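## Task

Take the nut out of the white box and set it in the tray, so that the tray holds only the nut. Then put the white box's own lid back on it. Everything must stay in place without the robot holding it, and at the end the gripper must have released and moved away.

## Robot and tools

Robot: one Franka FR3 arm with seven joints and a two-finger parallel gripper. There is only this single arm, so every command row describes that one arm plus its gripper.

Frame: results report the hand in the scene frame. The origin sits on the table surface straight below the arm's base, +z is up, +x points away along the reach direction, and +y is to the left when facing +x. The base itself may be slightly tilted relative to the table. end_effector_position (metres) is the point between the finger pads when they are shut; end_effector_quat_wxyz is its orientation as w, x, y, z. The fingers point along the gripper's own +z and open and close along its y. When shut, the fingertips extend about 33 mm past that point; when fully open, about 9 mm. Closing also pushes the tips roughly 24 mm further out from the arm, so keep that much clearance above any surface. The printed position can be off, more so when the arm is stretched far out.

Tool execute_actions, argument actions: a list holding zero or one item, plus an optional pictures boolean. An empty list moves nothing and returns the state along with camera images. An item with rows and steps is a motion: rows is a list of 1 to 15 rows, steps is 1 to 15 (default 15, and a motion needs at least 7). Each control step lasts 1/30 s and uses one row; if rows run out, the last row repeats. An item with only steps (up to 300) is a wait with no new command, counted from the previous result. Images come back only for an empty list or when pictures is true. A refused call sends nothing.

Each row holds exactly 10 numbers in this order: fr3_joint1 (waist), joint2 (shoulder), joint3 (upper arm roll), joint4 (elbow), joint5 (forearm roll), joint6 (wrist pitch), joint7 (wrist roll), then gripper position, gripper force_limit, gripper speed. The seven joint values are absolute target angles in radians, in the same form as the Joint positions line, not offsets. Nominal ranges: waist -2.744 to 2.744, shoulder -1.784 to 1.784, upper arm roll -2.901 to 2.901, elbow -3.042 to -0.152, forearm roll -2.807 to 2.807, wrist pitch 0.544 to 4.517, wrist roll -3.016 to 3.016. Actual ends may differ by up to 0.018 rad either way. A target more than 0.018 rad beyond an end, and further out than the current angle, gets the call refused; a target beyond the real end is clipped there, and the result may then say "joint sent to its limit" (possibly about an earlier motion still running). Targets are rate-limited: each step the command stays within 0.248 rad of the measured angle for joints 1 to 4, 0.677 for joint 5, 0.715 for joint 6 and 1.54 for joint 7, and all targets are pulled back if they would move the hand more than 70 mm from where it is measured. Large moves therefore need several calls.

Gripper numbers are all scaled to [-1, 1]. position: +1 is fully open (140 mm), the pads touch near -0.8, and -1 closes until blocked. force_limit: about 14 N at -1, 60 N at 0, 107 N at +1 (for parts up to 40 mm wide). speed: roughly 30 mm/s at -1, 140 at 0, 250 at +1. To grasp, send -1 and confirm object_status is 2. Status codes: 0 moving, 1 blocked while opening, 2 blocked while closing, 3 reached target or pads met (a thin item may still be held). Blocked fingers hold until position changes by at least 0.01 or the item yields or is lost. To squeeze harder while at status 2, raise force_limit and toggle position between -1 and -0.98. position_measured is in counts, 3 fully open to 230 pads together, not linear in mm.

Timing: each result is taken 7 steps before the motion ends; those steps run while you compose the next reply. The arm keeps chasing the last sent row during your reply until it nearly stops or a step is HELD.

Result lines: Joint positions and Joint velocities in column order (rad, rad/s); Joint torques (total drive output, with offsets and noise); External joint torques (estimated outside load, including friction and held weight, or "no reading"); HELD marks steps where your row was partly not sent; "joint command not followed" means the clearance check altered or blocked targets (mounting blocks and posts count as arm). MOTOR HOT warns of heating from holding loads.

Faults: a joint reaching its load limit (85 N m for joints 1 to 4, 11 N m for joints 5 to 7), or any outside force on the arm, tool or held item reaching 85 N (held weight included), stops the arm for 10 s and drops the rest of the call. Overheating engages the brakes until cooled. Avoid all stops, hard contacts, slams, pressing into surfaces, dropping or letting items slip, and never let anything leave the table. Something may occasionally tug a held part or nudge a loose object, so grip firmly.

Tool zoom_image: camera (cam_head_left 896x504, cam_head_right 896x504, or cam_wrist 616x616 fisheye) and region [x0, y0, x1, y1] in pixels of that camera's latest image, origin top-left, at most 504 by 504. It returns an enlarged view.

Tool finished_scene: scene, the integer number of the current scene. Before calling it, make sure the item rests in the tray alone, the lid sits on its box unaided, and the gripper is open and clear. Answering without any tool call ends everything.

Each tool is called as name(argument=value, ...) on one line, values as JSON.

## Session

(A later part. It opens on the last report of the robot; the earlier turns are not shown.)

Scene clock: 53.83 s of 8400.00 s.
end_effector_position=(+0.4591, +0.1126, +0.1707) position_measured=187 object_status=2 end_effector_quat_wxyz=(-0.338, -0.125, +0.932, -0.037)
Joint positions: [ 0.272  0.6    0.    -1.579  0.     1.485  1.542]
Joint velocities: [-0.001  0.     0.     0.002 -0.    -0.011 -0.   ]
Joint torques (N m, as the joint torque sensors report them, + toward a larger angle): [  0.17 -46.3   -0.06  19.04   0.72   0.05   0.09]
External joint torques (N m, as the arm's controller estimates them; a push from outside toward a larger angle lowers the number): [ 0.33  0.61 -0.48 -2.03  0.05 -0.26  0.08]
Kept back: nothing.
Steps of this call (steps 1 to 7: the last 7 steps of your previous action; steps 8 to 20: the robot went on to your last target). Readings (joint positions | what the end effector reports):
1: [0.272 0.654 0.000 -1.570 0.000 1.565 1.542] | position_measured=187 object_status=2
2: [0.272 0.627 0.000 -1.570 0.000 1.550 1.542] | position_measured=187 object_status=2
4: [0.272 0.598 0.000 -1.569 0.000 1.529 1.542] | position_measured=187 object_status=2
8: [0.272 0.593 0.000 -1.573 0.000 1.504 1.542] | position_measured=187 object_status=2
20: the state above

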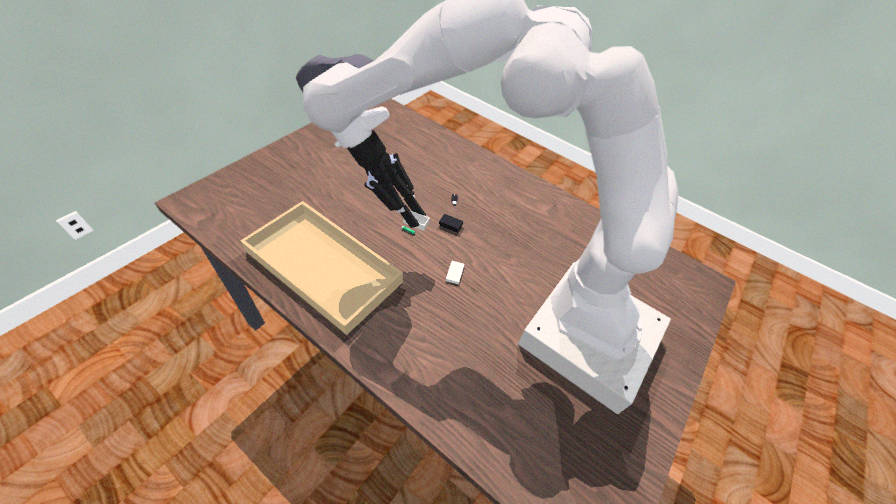

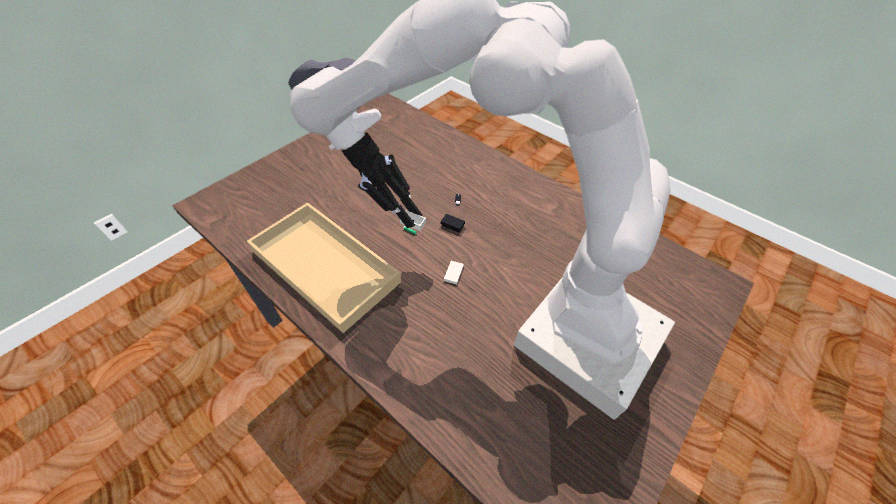

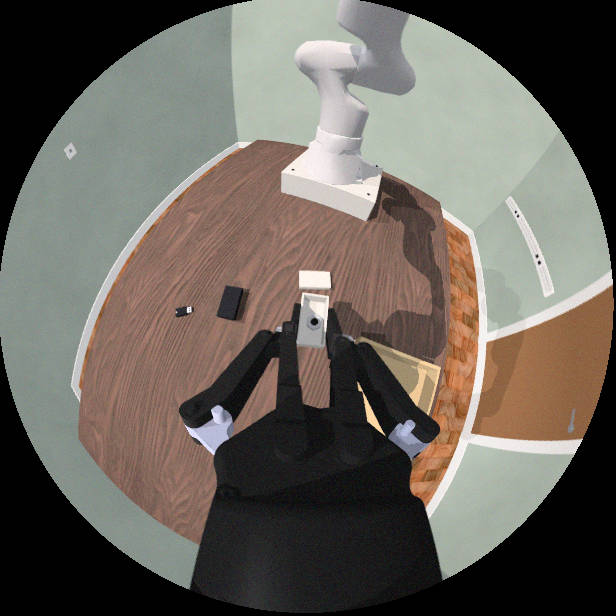

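execute_actions(actions=[{"rows":[[0.30,0.60,0,-1.56,0,1.55,1.545,-1,-0.2,0],[0.33,0.605,0,-1.54,0,1.62,1.545,-1,-0.2,0],[0.36,0.61,0,-1.52,0,1.69,1.545,-1,-0.2,0],[0.39,0.61,0,-1.50,0,1.76,1.545,-1,-0.2,0],[0.41,0.615,0,-1.48,0,1.83,1.545,-1,-0.2,0],[0.43,0.615,0,-1.46,0,1.89,1.545,-1,-0.2,0],[0.45,0.62,0,-1.44,0,1.95,1.545,-1,-0.2,0],[0.47,0.62,0,-1.42,0,2.0,1.545,-1,-0.2,0],[0.49,0.623,0,-1.41,0,2.033,1.545,-1,-0.2,0]],"steps":15}])

execute_actions(actions=[{"rows":[[0.49,0.61,0,-1.46,0,2.11,1.545,-1,-0.2,0],[0.49,0.60,0,-1.51,0,2.19,1.545,-1,-0.2,0],[0.49,0.585,0,-1.56,0,2.27,1.545,-1,-0.2,0],[0.49,0.57,0,-1.61,0,2.35,1.545,-1,-0.2,0],[0.49,0.56,0,-1.66,0,2.43,1.545,-1,-0.2,0],[0.49,0.545,0,-1.72,0,2.52,1.545,-1,-0.2,0],[0.49,0.527,0,-1.80,0,2.64,1.545,-1,-0.2,0],[0.49,0.51,0,-1.87,0,2.74,1.545,-1,-0.2,0],[0.49,0.495,0,-1.93,0,2.84,1.545,-1,-0.2,0],[0.49,0.48,0,-1.99,0,2.94,1.545,-1,-0.2,0],[0.49,0.465,0,-2.05,0,3.04,1.545,-1,-0.2,0],[0.49,0.45,0,-2.11,0,3.14,1.545,-1,-0.2,0],[0.49,0.431,0,-2.182,0,3.253,1.545,-1,-0.2,0]],"steps":15}])

execute_actions(actions=[{"steps":45}], pictures=true)

Scene clock: 56.40 s of 8400.00 s.
end_effector_position=(+0.5273, +0.1811, +0.1668) position_measured=187 object_status=2 end_effector_quat_wxyz=(-0.224, -0.174, +0.958, -0.037)
Joint positions: [ 0.369  0.612 -0.005 -1.505 -0.     1.657  1.542]
Joint velocities: [ 0.405  0.028  0.032  0.327  0.     0.737 -0.001]
Joint torques (N m, as the joint torque sensors report them, + toward a larger angle): [  0.37 -47.4   -0.88  20.72   0.72   1.01   0.06]
External joint torques (N m, as the arm's controller estimates them; a push from outside toward a larger angle lowers the number): [ 2.92  1.58  0.25 -0.2   0.06  0.53  0.05]
Steps of this call (steps 1 to 15: the robot went on to your last target; steps 16 to 69: nothing new was sent; steps 70 to 77: the first 8 steps of this action). Readings (joint positions | what the end effector reports):
70: [0.275 0.601 -0.002 -1.576 0.000 1.490 1.542] | position_measured=187 object_status=2
71: [0.283 0.603 -0.005 -1.568 -0.000 1.509 1.542] | position_measured=187 object_status=2
73: [0.310 0.608 -0.008 -1.548 -0.000 1.557 1.542] | position_measured=187 object_status=2
77: the state above

Scene clock: 56.90 s of 8400.00 s.
end_effector_position=(+0.6236, +0.3103, +0.1475) position_measured=187 object_status=2 end_effector_quat_wxyz=(+0.042, -0.242, +0.969, +0.008)
Joint positions: [ 0.491  0.537  0.003 -1.723 -0.     2.347  1.542]
Joint velocities: [-0.    -0.389 -0.014 -1.835  0.     2.344  0.   ]
Joint torques (N m, as the joint torque sensors report them, + toward a larger angle): [ -0.2  -43.77  -1.42  22.49   0.77   3.79   0.02]
External joint torques (N m, as the arm's controller estimates them; a push from outside toward a larger angle lowers the number): [ 0.65 -0.89 -1.56 -3.06  0.2   0.98  0.02]
Steps of this call (steps 1 to 7: the last 7 steps of your previous action; steps 8 to 15: the first 8 steps of this action). Readings (joint positions | what the end effector reports):
8: [0.465 0.615 -0.001 -1.439 -0.000 1.879 1.542] | position_measured=187 object_status=2
9: [0.474 0.608 0.000 -1.454 -0.000 1.928 1.542] | position_measured=187 object_status=2
11: [0.486 0.587 0.002 -1.518 -0.000 2.050 1.542] | position_measured=187 object_status=2
15: the state above

Scene clock: 58.40 s of 8400.00 s.
end_effector_position=(+0.6566, +0.3253, +0.1680) position_measured=187 object_status=2 end_effector_quat_wxyz=(+0.307, -0.230, +0.921, +0.066)
Joint positions: [ 0.491  0.432  0.001 -2.18  -0.     3.25   1.542]
Joint velocities: [ 0.    -0.     0.001  0.001  0.     0.001  0.   ]
Joint torques (N m, as the joint torque sensors report them, + toward a larger angle): [  0.06 -40.84  -1.1   16.98   0.51   3.92   0.  ]
External joint torques (N m, as the arm's controller estimates them; a push from outside toward a larger angle lowers the number): [ 0.17 -0.04 -1.42 -2.31  0.09  0.49  0.02]
Kept back: nothing.
Steps of this call (steps 1 to 7: the last 7 steps of your previous action; steps 8 to 45: the robot went on to your last target). Readings (joint positions | what the end effector reports):
1: [0.491 0.524 0.002 -1.787 -0.000 2.432 1.542] | position_measured=187 object_status=2
2: [0.491 0.512 0.002 -1.850 -0.000 2.519 1.542] | position_measured=187 object_status=2
4: [0.491 0.487 0.001 -1.974 -0.000 2.700 1.542] | position_measured=187 object_status=2
8: [0.491 0.454 0.001 -2.139 -0.000 2.978 1.542] | position_measured=187 object_status=2
45: the state above
The arm was judged still, so your last target was given up. Only a new action makes it travel on or press farther. Fingers that are still opening or closing keep moving.

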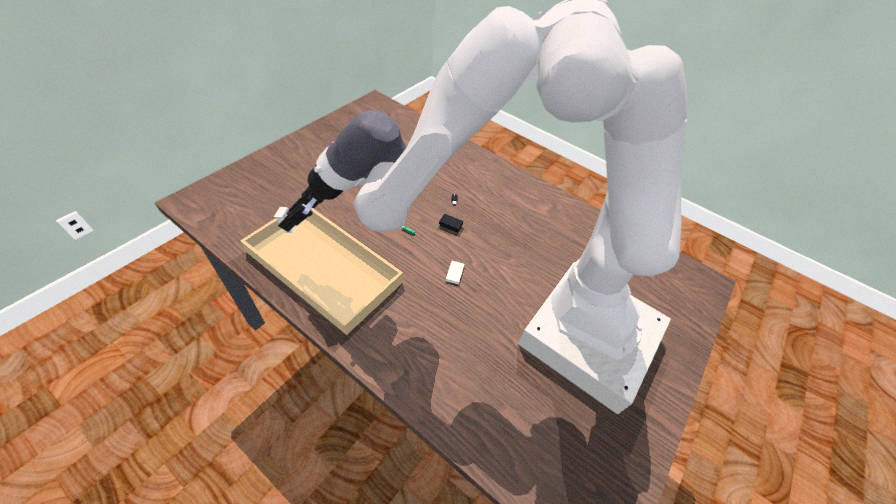

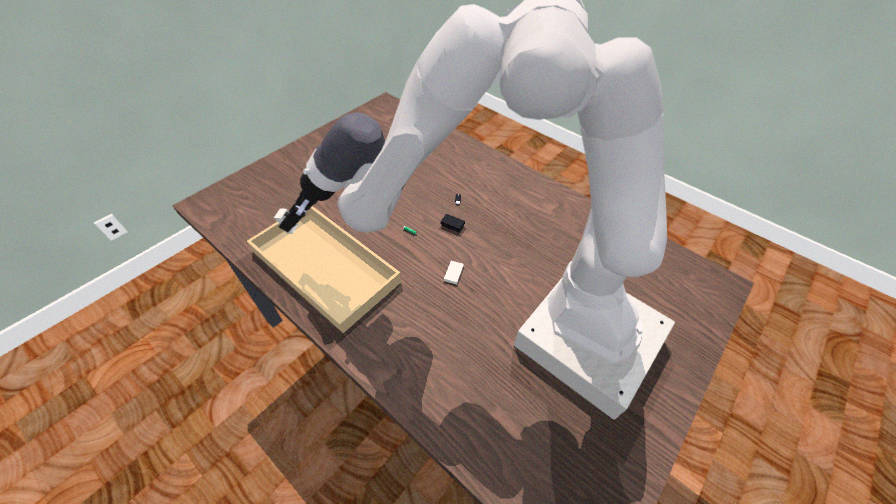

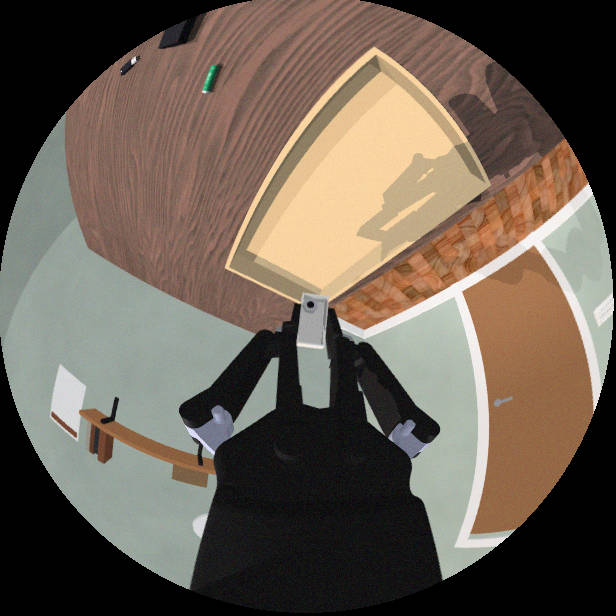

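execute_actions(actions=[{"rows":[[0.48,0.47,0,-2.18,0,3.33,1.545,-1,-0.2,0],[0.47,0.51,0,-2.178,0,3.42,1.545,-1,-0.2,0],[0.46,0.55,0,-2.176,0,3.51,1.545,-1,-0.2,0],[0.45,0.59,0,-2.174,0,3.60,1.545,-1,-0.2,0],[0.44,0.63,0,-2.172,0,3.69,1.545,-1,-0.2,0],[0.44,0.67,0,-2.17,0,3.78,1.545,-1,-0.2,0],[0.44,0.70,0,-2.167,0,3.85,1.545,-1,-0.2,0]],"steps":15}])

execute_actions(actions=[{"steps":25}], pictures=true)

Scene clock: 59.23 s of 8400.00 s.
end_effector_position=(+0.6813, +0.2987, +0.1090) position_measured=187 object_status=2 end_effector_quat_wxyz=(+0.375, -0.203, +0.902, +0.071)
Joint positions: [ 0.447  0.649 -0.001 -2.169 -0.     3.602  1.542]
Joint velocities: [-0.132  0.911 -0.04  -0.061 -0.001  1.428 -0.   ]
Joint torques (N m, as the joint torque sensors report them, + toward a larger angle): [  3.98 -56.64   2.9   18.72   0.48   5.39   0.03]
External joint torques (N m, as the arm's controller estimates them; a push from outside toward a larger angle lowers the number): [ 0.32  2.46 -0.83 -3.04  0.64  0.79  0.06]
Steps of this call (steps 1 to 17: nothing new was sent; steps 18 to 25: the first 8 steps of this action). Readings (joint positions | what the end effector reports):
18: [0.490 0.436 0.001 -2.179 -0.000 3.262 1.542] | position_measured=187 object_status=2
19: [0.488 0.450 0.002 -2.176 -0.000 3.288 1.542] | position_measured=187 object_status=2
21: [0.475 0.502 0.003 -2.171 -0.000 3.373 1.542] | position_measured=187 object_status=2
25: the state above

Scene clock: 60.07 s of 8400.00 s.
end_effector_position=(+0.7004, +0.3015, +0.1438) position_measured=187 object_status=2 end_effector_quat_wxyz=(+0.461, -0.192, +0.862, +0.086)
Joint positions: [ 0.44   0.701 -0.001 -2.169 -0.     3.845  1.542]
Joint velocities: [-0.    -0.    -0.001 -0.    -0.     0.01   0.001]
Joint torques (N m, as the joint torque sensors report them, + toward a larger angle): [  0.74 -43.56   0.52  14.37   0.36   3.84  -0.02]
External joint torques (N m, as the arm's controller estimates them; a push from outside toward a larger angle lowers the number): [ 0.81 -0.72 -0.02 -0.31  0.13  0.47  0.  ]
Kept back: nothing.
Steps of this call (steps 1 to 7: the last 7 steps of your previous action; steps 8 to 25: the robot went on to your last target). Readings (joint positions | what the end effector reports):
1: [0.443 0.674 -0.002 -2.172 -0.000 3.644 1.542] | position_measured=187 object_status=2
2: [0.441 0.691 -0.002 -2.174 -0.000 3.679 1.542] | position_measured=187 object_status=2
4: [0.440 0.703 -0.002 -2.174 -0.000 3.732 1.542] | position_measured=187 object_status=2
8: [0.440 0.702 -0.001 -2.170 -0.000 3.795 1.542] | position_measured=187 object_status=2
25: the state above

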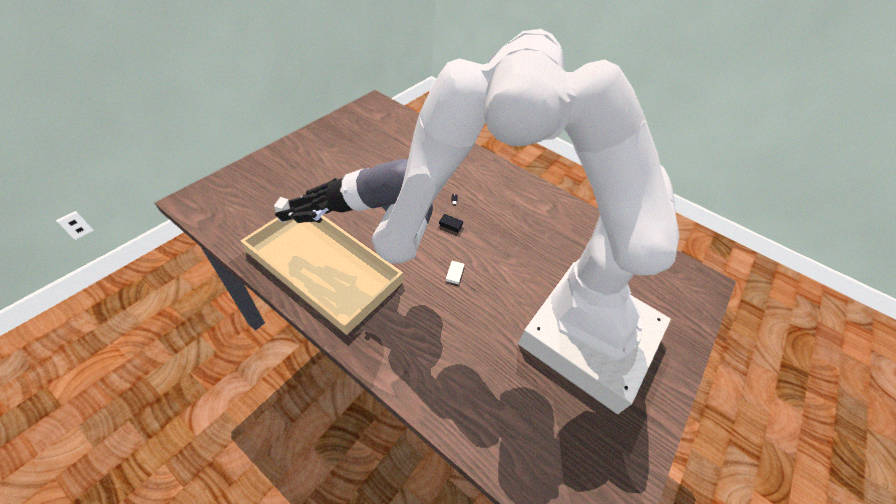

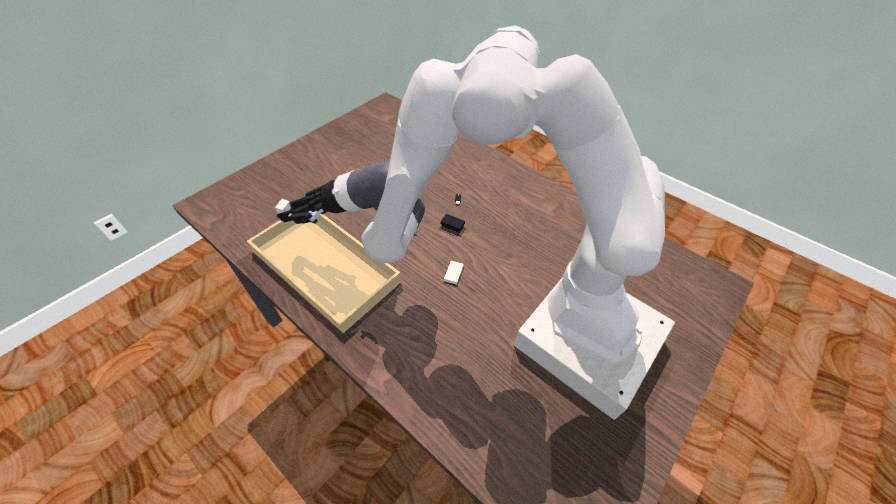

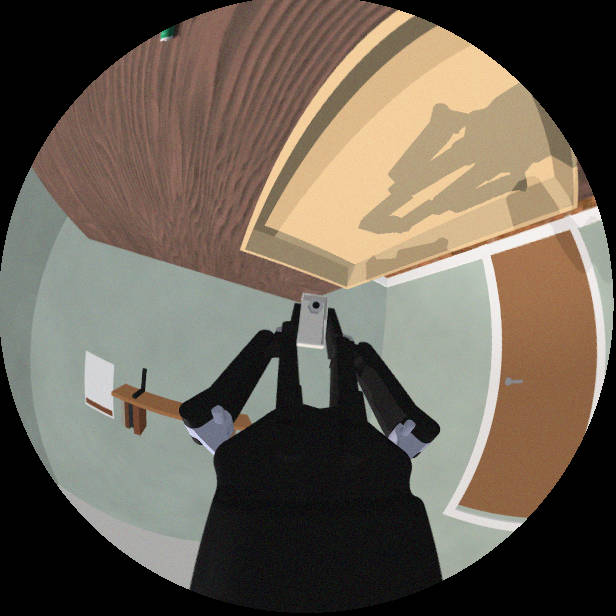

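execute_actions(actions=[{"rows":[[0.44,0.72,0,-2.18,0,3.90,1.545,-1,-0.2,0],[0.44,0.74,0,-2.19,0,3.96,1.545,-1,-0.2,0],[0.44,0.765,0,-2.20,0,4.02,1.545,-1,-0.2,0],[0.44,0.79,0,-2.21,0,4.08,1.545,-1,-0.2,0],[0.44,0.81,0,-2.22,0,4.15,1.545,-1,-0.2,0],[0.44,0.83,0,-2.23,0,4.21,1.545,-1,-0.2,0],[0.44,0.855,0,-2.24,0,4.27,1.545,-1,-0.2,0],[0.44,0.88,0,-2.25,0,4.33,1.545,-1,-0.2,0],[0.44,0.90,0,-2.26,0,4.39,1.545,-1,-0.2,0],[0.44,0.92,0,-2.27,0,4.45,1.545,-1,-0.2,0]],"steps":15}])

execute_actions(actions=[{"steps":30}], pictures=true)

Scene clock: 61.20 s of 8400.00 s.
end_effector_position=(+0.6669, +0.2870, +0.1062) position_measured=187 object_status=2 end_effector_quat_wxyz=(+0.493, -0.188, +0.844, +0.093)
Joint positions: [ 0.44   0.824 -0.001 -2.224 -0.     4.099  1.542]
Joint velocities: [ 0.001  0.723  0.001 -0.316  0.     1.384 -0.001]
Joint torques (N m, as the joint torque sensors report them, + toward a larger angle): [  0.45 -43.36   0.67  10.42   0.23   3.96   0.08]
External joint torques (N m, as the arm's controller estimates them; a push from outside toward a larger angle lowers the number): [ 0.48  1.51  0.02 -1.79  0.17  0.87  0.1 ]
Steps of this call (steps 1 to 26: the robot went on to your last target; steps 27 to 34: the first 8 steps of this action). Readings (joint positions | what the end effector reports):
27: [0.440 0.703 -0.001 -2.170 -0.000 3.855 1.542] | position_measured=187 object_status=2
28: [0.440 0.708 -0.001 -2.172 -0.000 3.872 1.542] | position_measured=187 object_status=2
30: [0.440 0.735 -0.001 -2.184 -0.000 3.928 1.542] | position_measured=187 object_status=2
34: the state above

Scene clock: 62.20 s of 8400.00 s.
end_effector_position=(+0.6381, +0.2748, +0.1313) position_measured=187 object_status=2 end_effector_quat_wxyz=(+0.577, -0.176, +0.790, +0.109)
Joint positions: [ 0.44   0.921 -0.001 -2.27  -0.     4.446  1.542]
Joint velocities: [-0.    -0.    -0.001 -0.     0.001  0.005  0.001]
Joint torques (N m, as the joint torque sensors report them, + toward a larger angle): [  0.5  -40.59   0.48   7.01   0.15   3.55   0.  ]
External joint torques (N m, as the arm's controller estimates them; a push from outside toward a larger angle lowers the number): [ 0.69 -0.51 -0.1  -0.9   0.17  0.47  0.03]
Kept back: nothing.
Steps of this call (steps 1 to 7: the last 7 steps of your previous action; steps 8 to 30: the robot went on to your last target). Readings (joint positions | what the end effector reports):
1: [0.440 0.848 -0.001 -2.234 -0.000 4.148 1.542] | position_measured=187 object_status=2
2: [0.440 0.872 -0.001 -2.245 -0.000 4.199 1.542] | position_measured=187 object_status=2
4: [0.440 0.907 -0.001 -2.263 -0.000 4.279 1.542] | position_measured=187 object_status=2
8: [0.440 0.922 -0.001 -2.270 -0.000 4.370 1.542] | position_measured=187 object_status=2
30: the state above

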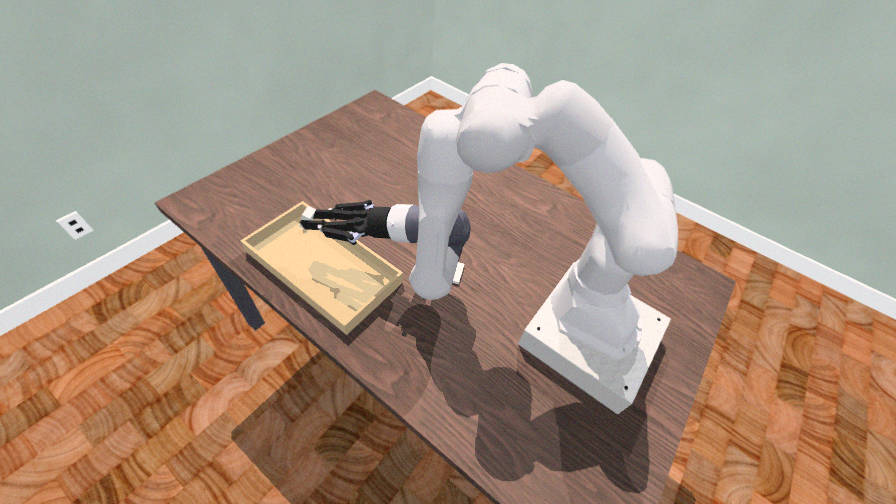

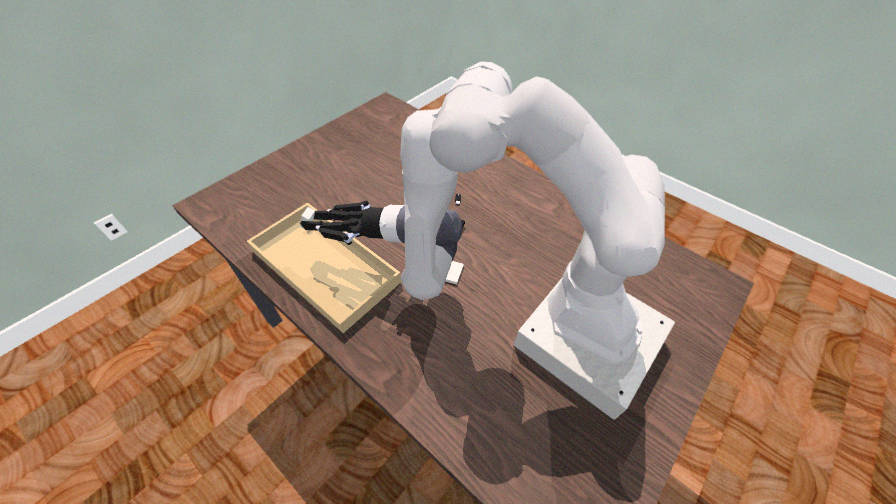

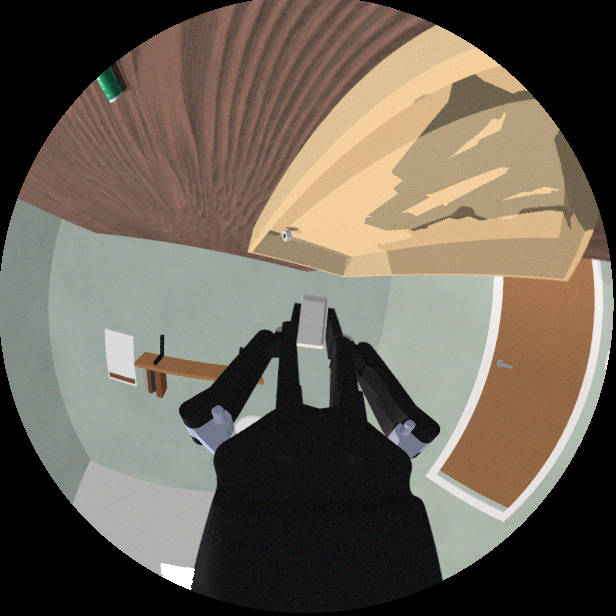

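execute_actions(actions=[{"rows":[[0.44,0.89,0,-2.255,0,4.37,1.545,-1,-0.2,0],[0.44,0.86,0,-2.24,0,4.29,1.545,-1,-0.2,0],[0.44,0.83,0,-2.23,0,4.21,1.545,-1,-0.2,0],[0.44,0.80,0,-2.215,0,4.13,1.545,-1,-0.2,0],[0.44,0.77,0,-2.20,0,4.05,1.545,-1,-0.2,0],[0.44,0.74,0,-2.19,0,3.97,1.545,-1,-0.2,0],[0.44,0.70,0,-2.17,0,3.89,1.545,-1,-0.2,0],[0.44,0.66,0,-2.17,0,3.81,1.545,-1,-0.2,0],[0.44,0.62,0,-2.172,0,3.73,1.545,-1,-0.2,0],[0.44,0.58,0,-2.174,0,3.65,1.545,-1,-0.2,0],[0.44,0.55,0,-2.176,0,3.57,1.545,-1,-0.2,0],[0.44,0.52,0,-2.178,0,3.49,1.545,-1,-0.2,0],[0.44,0.49,0,-2.18,0,3.41,1.545,-1,-0.2,0],[0.44,0.46,0,-2.18,0,3.33,1.545,-1,-0.2,0],[0.44,0.43,0,-2.18,0,3.25,1.545,-1,-0.2,0]],"steps":15}])

execute_actions(actions=[{"rows":[[0.44,0.44,0,-2.14,0,3.17,1.545,-1,-0.2,0],[0.43,0.455,0,-2.10,0,3.09,1.545,-1,-0.2,0],[0.42,0.465,0,-2.05,0,3.01,1.545,-1,-0.2,0],[0.41,0.475,0,-2.0,0,2.93,1.545,-1,-0.2,0],[0.40,0.485,0,-1.96,0,2.85,1.545,-1,-0.2,0],[0.39,0.495,0,-1.92,0,2.77,1.545,-1,-0.2,0],[0.38,0.505,0,-1.89,0,2.69,1.545,-1,-0.2,0],[0.37,0.51,0,-1.86,0,2.61,1.545,-1,-0.2,0],[0.36,0.515,0,-1.83,0,2.53,1.545,-1,-0.2,0],[0.35,0.52,0,-1.80,0,2.45,1.545,-1,-0.2,0],[0.34,0.53,0,-1.77,0,2.37,1.545,-1,-0.2,0],[0.33,0.54,0,-1.74,0,2.29,1.545,-1,-0.2,0],[0.32,0.55,0,-1.71,0,2.21,1.545,-1,-0.2,0],[0.31,0.56,0,-1.68,0,2.13,1.545,-1,-0.2,0],[0.30,0.57,0,-1.66,0,2.05,1.545,-1,-0.2,0]],"steps":15}])

execute_actions(actions=[{"rows":[[0.29,0.575,0,-1.64,0,1.97,1.545,-1,-0.2,0],[0.285,0.58,0,-1.625,0,1.89,1.545,-1,-0.2,0],[0.28,0.585,0,-1.61,0,1.81,1.545,-1,-0.2,0],[0.275,0.59,0,-1.60,0,1.73,1.545,-1,-0.2,0],[0.272,0.595,0,-1.59,0,1.65,1.545,-1,-0.2,0],[0.272,0.60,0,-1.585,0,1.57,1.545,-1,-0.2,0],[0.272,0.60,0,-1.58,0,1.50,1.545,-1,-0.2,0],[0.272,0.61,0,-1.58,0,1.50,1.545,-1,-0.2,0],[0.272,0.63,0,-1.575,0,1.51,1.545,-1,-0.2,0],[0.272,0.66,0,-1.57,0,1.535,1.545,-1,-0.2,0],[0.272,0.69,0,-1.563,0,1.56,1.545,-1,-0.2,0],[0.272,0.72,0,-1.557,0,1.58,1.545,-1,-0.2,0],[0.272,0.751,0,-1.551,0,1.602,1.545,-1,-0.2,0]],"steps":15}])

execute_actions(actions=[{"rows":[[0.272,0.751,0,-1.551,0,1.602,1.545,-1,-0.2,0],[0.272,0.751,0,-1.551,0,1.602,1.545,-1,-0.2,0],[0.272,0.765,0,-1.547,0,1.613,1.545,-1,-0.2,0],[0.272,0.78,0,-1.544,0,1.624,1.545,-1,-0.2,0],[0.272,0.795,0,-1.54,0,1.635,1.545,-1,-0.2,0],[0.272,0.81,0,-1.537,0,1.646,1.545,-1,-0.2,0],[0.272,0.825,0,-1.533,0,1.658,1.545,-1,-0.2,0],[0.272,0.84,0,-1.529,0,1.67,1.545,-1,-0.2,0],[0.272,0.851,0,-1.526,0,1.679,1.545,-1,-0.2,0]],"steps":15}])

execute_actions(actions=[{"steps":15}], pictures=true)

Scene clock: 63.90 s of 8400.00 s.
end_effector_position=(+0.6974, +0.3005, +0.1809) position_measured=187 object_status=2 end_effector_quat_wxyz=(+0.542, -0.181, +0.814, +0.102)
Joint positions: [ 0.44   0.747 -0.001 -2.196 -0.     4.112  1.542]
Joint velocities: [-0.001 -1.082  0.     0.329  0.    -1.834  0.001]
Joint torques (N m, as the joint torque sensors report them, + toward a larger angle): [  0.73 -41.43   0.56  11.44   0.29   3.38   0.09]
External joint torques (N m, as the arm's controller estimates them; a push from outside toward a larger angle lowers the number): [ 0.81 -1.05 -0.06  0.07  0.18 -0.62  0.12]
Steps of this call (steps 1 to 15: the robot went on to your last target; steps 16 to 43: nothing new was sent; steps 44 to 51: the first 8 steps of this action). Readings (joint positions | what the end effector reports):
44: [0.440 0.918 -0.001 -2.270 -0.000 4.437 1.542] | position_measured=187 object_status=2
45: [0.440 0.909 -0.001 -2.265 -0.000 4.413 1.542] | position_measured=187 object_status=2
47: [0.440 0.869 -0.001 -2.248 -0.000 4.337 1.542] | position_measured=187 object_status=2
51: the state above

Scene clock: 64.40 s of 8400.00 s.
end_effector_position=(+0.7325, +0.2901, +0.2028) position_measured=187 object_status=2 end_effector_quat_wxyz=(+0.310, -0.191, +0.930, +0.053)
Joint positions: [ 0.407  0.483  0.002 -1.971 -0.     3.093  1.542]
Joint velocities: [-0.229  0.156 -0.006  0.808 -0.001 -1.737 -0.   ]
Joint torques (N m, as the joint torque sensors report them, + toward a larger angle): [ -0.15 -42.88  -0.12  16.89   0.59   2.61   0.05]
External joint torques (N m, as the arm's controller estimates them; a push from outside toward a larger angle lowers the number): [-0.25  0.61 -0.08 -0.34  0.03 -0.73  0.06]
Steps of this call (steps 1 to 7: the last 7 steps of your previous action; steps 8 to 15: the first 8 steps of this action). Readings (joint positions | what the end effector reports):
8: [0.440 0.474 -0.001 -2.169 -0.000 3.550 1.542] | position_measured=187 object_status=2
9: [0.440 0.463 -0.000 -2.152 -0.000 3.487 1.542] | position_measured=187 object_status=2
11: [0.434 0.462 0.001 -2.098 -0.000 3.354 1.542] | position_measured=187 object_status=2
15: the state above

Scene clock: 64.90 s of 8400.00 s.
end_effector_position=(+0.6790, +0.1890, +0.1502) position_measured=187 object_status=2 end_effector_quat_wxyz=(+0.039, -0.149, +0.988, +0.003)
Joint positions: [ 0.304  0.565  0.    -1.668 -0.     2.311  1.542]
Joint velocities: [-0.113  0.12  -0.011  0.296 -0.001 -1.227 -0.001]
Joint torques (N m, as the joint torque sensors report them, + toward a larger angle): [  0.46 -46.03  -0.48  21.17   0.73   1.95   0.01]
External joint torques (N m, as the arm's controller estimates them; a push from outside toward a larger angle lowers the number): [-1.36  0.69 -2.36 -0.1   0.11 -0.62  0.01]
Steps of this call (steps 1 to 7: the last 7 steps of your previous action; steps 8 to 15: the first 8 steps of this action). Readings (joint positions | what the end effector reports):
8: [0.345 0.530 0.002 -1.776 -0.000 2.642 1.542] | position_measured=187 object_status=2
9: [0.338 0.535 0.001 -1.757 -0.000 2.592 1.542] | position_measured=187 object_status=2
11: [0.324 0.546 0.001 -1.722 -0.000 2.493 1.542] | position_measured=187 object_status=2
15: the state above

Scene clock: 65.40 s of 8400.00 s.
end_effector_position=(+0.5241, +0.1309, +0.0553) position_measured=187 object_status=2 end_effector_quat_wxyz=(-0.247, -0.132, +0.960, -0.029)
Joint positions: [ 0.278  0.772 -0.    -1.548 -0.     1.816  1.542]
Joint velocities: [-0.038  0.689 -0.     0.227  0.001 -0.753 -0.001]
Joint torques (N m, as the joint torque sensors report them, + toward a larger angle): [ -0.56 -46.47  -0.32  16.97   0.78   0.     0.08]
External joint torques (N m, as the arm's controller estimates them; a push from outside toward a larger angle lowers the number): [-0.85  2.43 -1.05 -0.97  0.21 -0.54  0.07]
Steps of this call (steps 1 to 7: the last 7 steps of your previous action; steps 8 to 15: the first 8 steps of this action). Readings (joint positions | what the end effector reports):
8: [0.287 0.649 -0.000 -1.599 -0.000 2.032 1.542] | position_measured=187 object_status=2
9: [0.286 0.664 -0.000 -1.593 -0.000 1.999 1.542] | position_measured=187 object_status=2
11: [0.283 0.694 -0.000 -1.579 -0.000 1.933 1.542] | position_measured=187 object_status=2
15: the state above

Scene clock: 65.90 s of 8400.00 s.
end_effector_position=(+0.4687, +0.1151, +0.0343) position_measured=187 object_status=2 end_effector_quat_wxyz=(-0.335, -0.126, +0.933, -0.037)
Joint positions: [ 0.274  0.849 -0.    -1.527 -0.     1.687  1.542]
Joint velocities: [ 0.001  0.007  0.    -0.    -0.    -0.035  0.002]
Joint torques (N m, as the joint torque sensors report them, + toward a larger angle): [ -0.54 -49.6    0.6   19.38   0.75   0.06   0.03]
External joint torques (N m, as the arm's controller estimates them; a push from outside toward a larger angle lowers the number): [-0.46  0.76 -0.05  0.07  0.19 -0.28  0.01]
Kept back: nothing.
Steps of this call (steps 1 to 7: the last 7 steps of your previous action; steps 8 to 15: the robot went on to your last target). Readings (joint positions | what the end effector reports):
1: [0.277 0.796 -0.000 -1.541 -0.000 1.792 1.542] | position_measured=187 object_status=2
2: [0.276 0.817 -0.000 -1.538 -0.000 1.772 1.542] | position_measured=187 object_status=2
4: [0.275 0.836 -0.000 -1.532 -0.000 1.736 1.542] | position_measured=187 object_status=2
8: [0.274 0.845 -0.000 -1.528 -0.000 1.706 1.542] | position_measured=187 object_status=2
15: the state above

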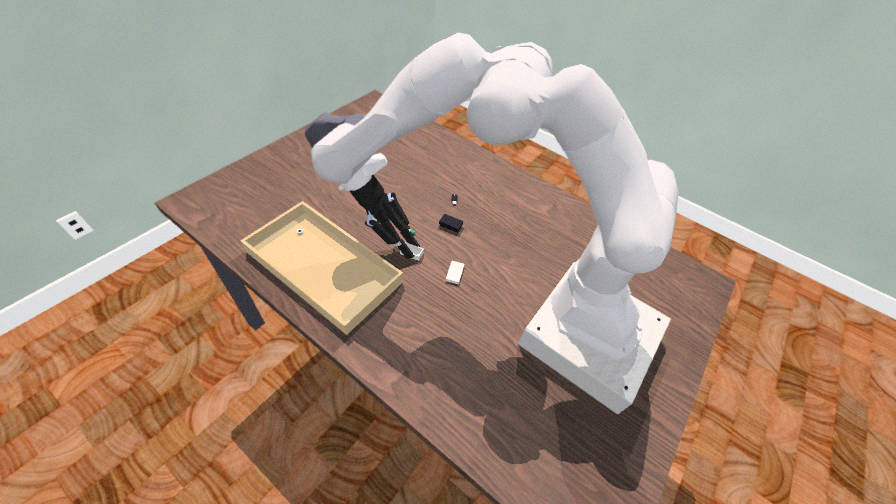

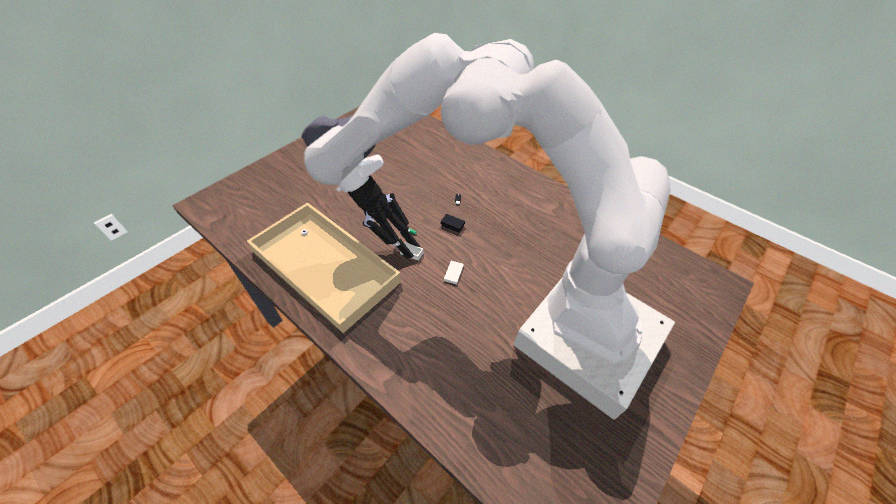

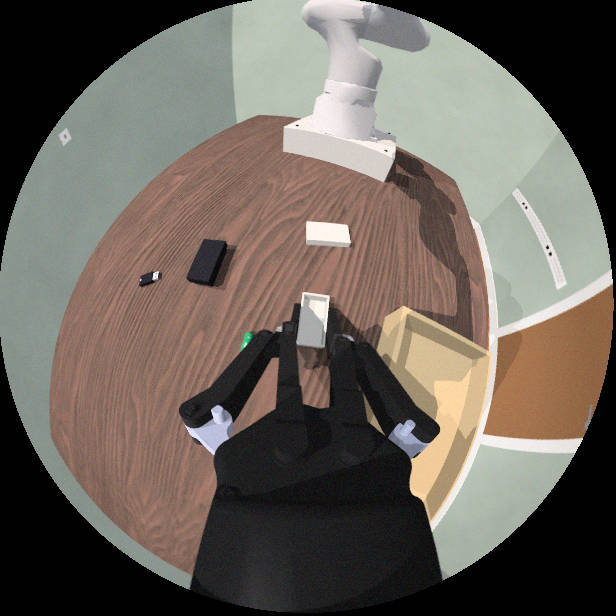

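execute_actions(actions=[{"rows":[[0.272,0.853,0,-1.526,0,1.679,1.545,-1,-0.2,0],[0.272,0.853,0,-1.526,0,1.679,1.545,-1,-0.2,0],[0.272,0.853,0,-1.526,0,1.679,1.545,-1,-0.2,0],[0.272,0.853,0,-1.526,0,1.679,1.545,-0.1,-0.4,0],[0.272,0.853,0,-1.526,0,1.679,1.545,-0.1,-0.4,0],[0.272,0.853,0,-1.526,0,1.679,1.545,-0.1,-0.4,0],[0.272,0.853,0,-1.526,0,1.679,1.545,-0.1,-0.4,0],[0.272,0.853,0,-1.526,0,1.679,1.545,-0.1,-0.4,0],[0.272,0.853,0,-1.526,0,1.679,1.545,-0.1,-0.4,0],[0.272,0.83,0,-1.532,0,1.661,1.545,-0.1,-0.4,0],[0.272,0.80,0,-1.54,0,1.64,1.545,-0.1,-0.4,0],[0.272,0.77,0,-1.547,0,1.616,1.545,-0.1,-0.4,0],[0.272,0.74,0,-1.555,0,1.595,1.545,-0.1,-0.4,0],[0.272,0.70,0,-1.56,0,1.57,1.545,-0.1,-0.4,0],[0.272,0.66,0,-1.57,0,1.55,1.545,-0.1,-0.4,0]],"steps":15}])

execute_actions(actions=[{"rows":[[0.272,0.62,0,-1.62,0,1.58,1.45,-0.1,-0.4,0],[0.272,0.57,0,-1.70,0,1.65,1.35,-0.1,-0.4,0],[0.272,0.51,0,-1.80,0,1.73,1.25,-0.1,-0.4,0],[0.272,0.45,0,-1.90,0,1.81,1.15,-0.1,-0.4,0],[0.27,0.39,0,-2.0,0,1.89,1.05,-0.1,-0.4,0],[0.27,0.33,0,-2.1,0,1.97,0.95,-0.1,-0.4,0],[0.27,0.27,0,-2.2,0,2.05,0.85,-0.1,-0.4,0],[0.27,0.21,0,-2.3,0,2.13,0.75,-0.1,-0.4,0],[0.27,0.15,0,-2.4,0,2.21,0.65,-0.1,-0.4,0],[0.267,0.09,0,-2.5,0,2.29,0.55,-0.1,-0.4,0],[0.267,0.03,0,-2.6,0,2.37,0.45,-0.1,-0.4,0],[0.267,-0.03,0,-2.7,0,2.46,0.35,-0.1,-0.4,0],[0.267,-0.10,0,-2.8,0,2.56,0.25,-0.1,-0.4,0],[0.267,-0.16,0,-2.88,0,2.66,0.15,-0.1,-0.4,0],[0.267,-0.16,0,-2.9315,0,2.7715,0.035,-0.1,-0.4,0]],"steps":15}])

execute_actions(actions=[{"steps":30}], pictures=true)

Scene clock: 67.20 s of 8400.00 s.
end_effector_position=(+0.4662, +0.1144, +0.0340) position_measured=158 object_status=0 end_effector_quat_wxyz=(-0.339, -0.126, +0.932, -0.038)
Joint positions: [ 0.274  0.851 -0.    -1.527 -0.     1.681  1.542]
Joint velocities: [ 0.     0.006  0.001  0.     0.    -0.001 -0.001]
Joint torques (N m, as the joint torque sensors report them, + toward a larger angle): [ -0.73 -48.52   0.02  18.85   0.71   0.01   0.13]
External joint torques (N m, as the arm's controller estimates them; a push from outside toward a larger angle lowers the number): [-0.65  1.68 -0.65 -0.29  0.14 -0.28  0.11]
Steps of this call (steps 1 to 15: the robot went on to your last target; steps 16 to 31: nothing new was sent; steps 32 to 39: the first 8 steps of this action). Readings (joint positions | what the end effector reports):
32: [0.274 0.850 -0.000 -1.527 -0.000 1.682 1.542] | position_measured=187 object_status=2
33: [0.274 0.850 -0.000 -1.527 -0.000 1.682 1.542] | position_measured=187 object_status=2
35: [0.274 0.851 -0.000 -1.527 -0.000 1.681 1.542] | position_measured=187 object_status=0
39: the state above

Scene clock: 67.70 s of 8400.00 s.
end_effector_position=(+0.4199, +0.1028, +0.1428) position_measured=141 object_status=3 end_effector_quat_wxyz=(-0.251, -0.261, +0.932, +0.007)
Joint positions: [ 0.273  0.338 -0.    -2.027 -0.     1.856  1.265]
Joint velocities: [-0.007 -1.659  0.    -2.219  0.001  1.567 -1.691]
Joint torques (N m, as the joint torque sensors report them, + toward a larger angle): [ -0.63 -34.09  -0.06  24.66   0.67   3.28  -0.5 ]
External joint torques (N m, as the arm's controller estimates them; a push from outside toward a larger angle lowers the number): [-0.58 -1.09 -0.33 -2.94  0.15  0.73 -0.51]
Steps of this call (steps 1 to 7: the last 7 steps of your previous action; steps 8 to 15: the first 8 steps of this action). Readings (joint positions | what the end effector reports):
8: [0.274 0.714 -0.000 -1.576 -0.000 1.615 1.535] | position_measured=141 object_status=0
9: [0.274 0.667 -0.000 -1.607 -0.000 1.620 1.518] | position_measured=141 object_status=3
11: [0.274 0.558 -0.000 -1.725 -0.000 1.668 1.460] | position_measured=141 object_status=3
15: the state above

Scene clock: 68.70 s of 8400.00 s.
end_effector_position=(+0.3243, +0.0782, +0.0868) position_measured=141 object_status=3 end_effector_quat_wxyz=(+0.003, +0.755, -0.656, -0.000)
Joint positions: [ 0.27  -0.158 -0.    -2.929  0.     2.765  0.097]
Joint velocities: [ 0.002 -0.001 -0.    -0.001  0.     0.028 -0.192]
Joint torques (N m, as the joint torque sensors report them, + toward a larger angle): [ -1.12 -19.07  -0.59  13.34   0.37   2.8   -0.23]
External joint torques (N m, as the arm's controller estimates them; a push from outside toward a larger angle lowers the number): [-1.08 -1.2  -0.39 -2.32  0.08  0.33 -0.23]
Kept back: nothing.
Steps of this call (steps 1 to 7: the last 7 steps of your previous action; steps 8 to 30: the robot went on to your last target). Readings (joint positions | what the end effector reports):
1: [0.273 0.280 -0.000 -2.103 -0.000 1.916 1.203] | position_measured=141 object_status=3
2: [0.272 0.222 -0.000 -2.179 -0.000 1.980 1.138] | position_measured=141 object_status=3
4: [0.271 0.103 -0.000 -2.331 0.000 2.118 0.997] | position_measured=141 object_status=3
8: [0.270 -0.115 -0.000 -2.625 0.000 2.437 0.688] | position_measured=141 object_status=3
30: the state above

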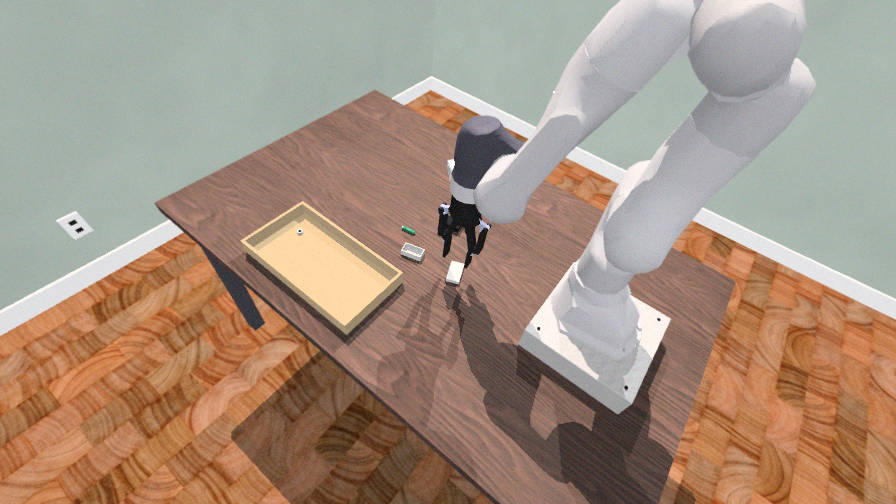

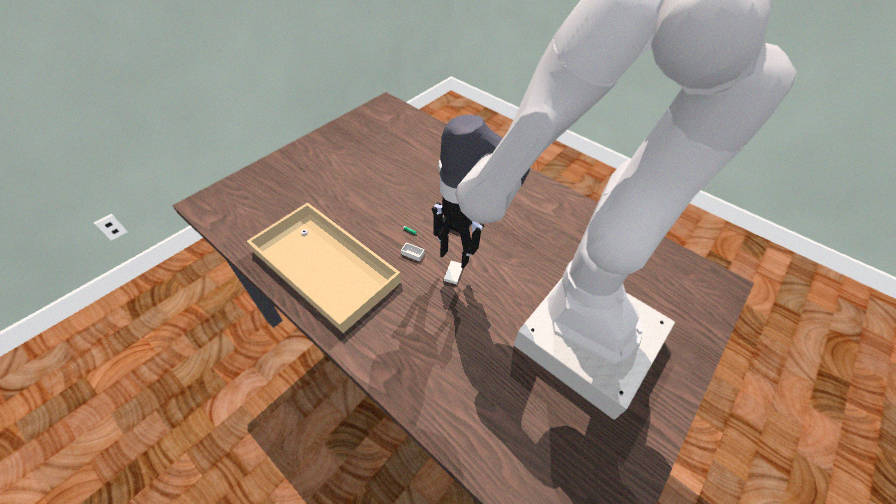

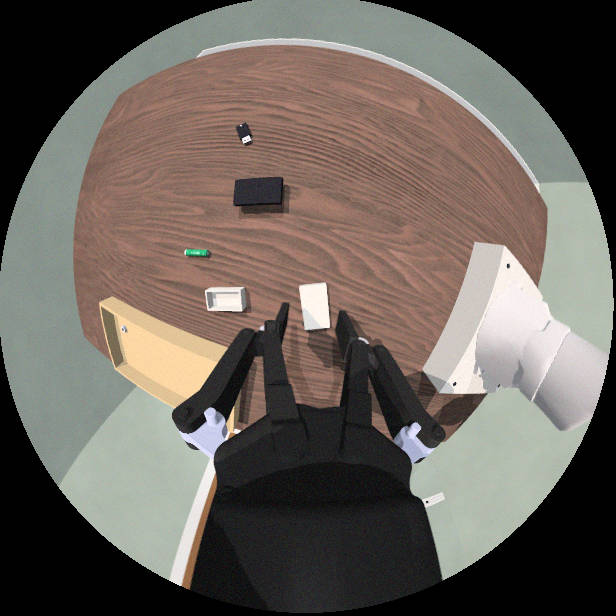

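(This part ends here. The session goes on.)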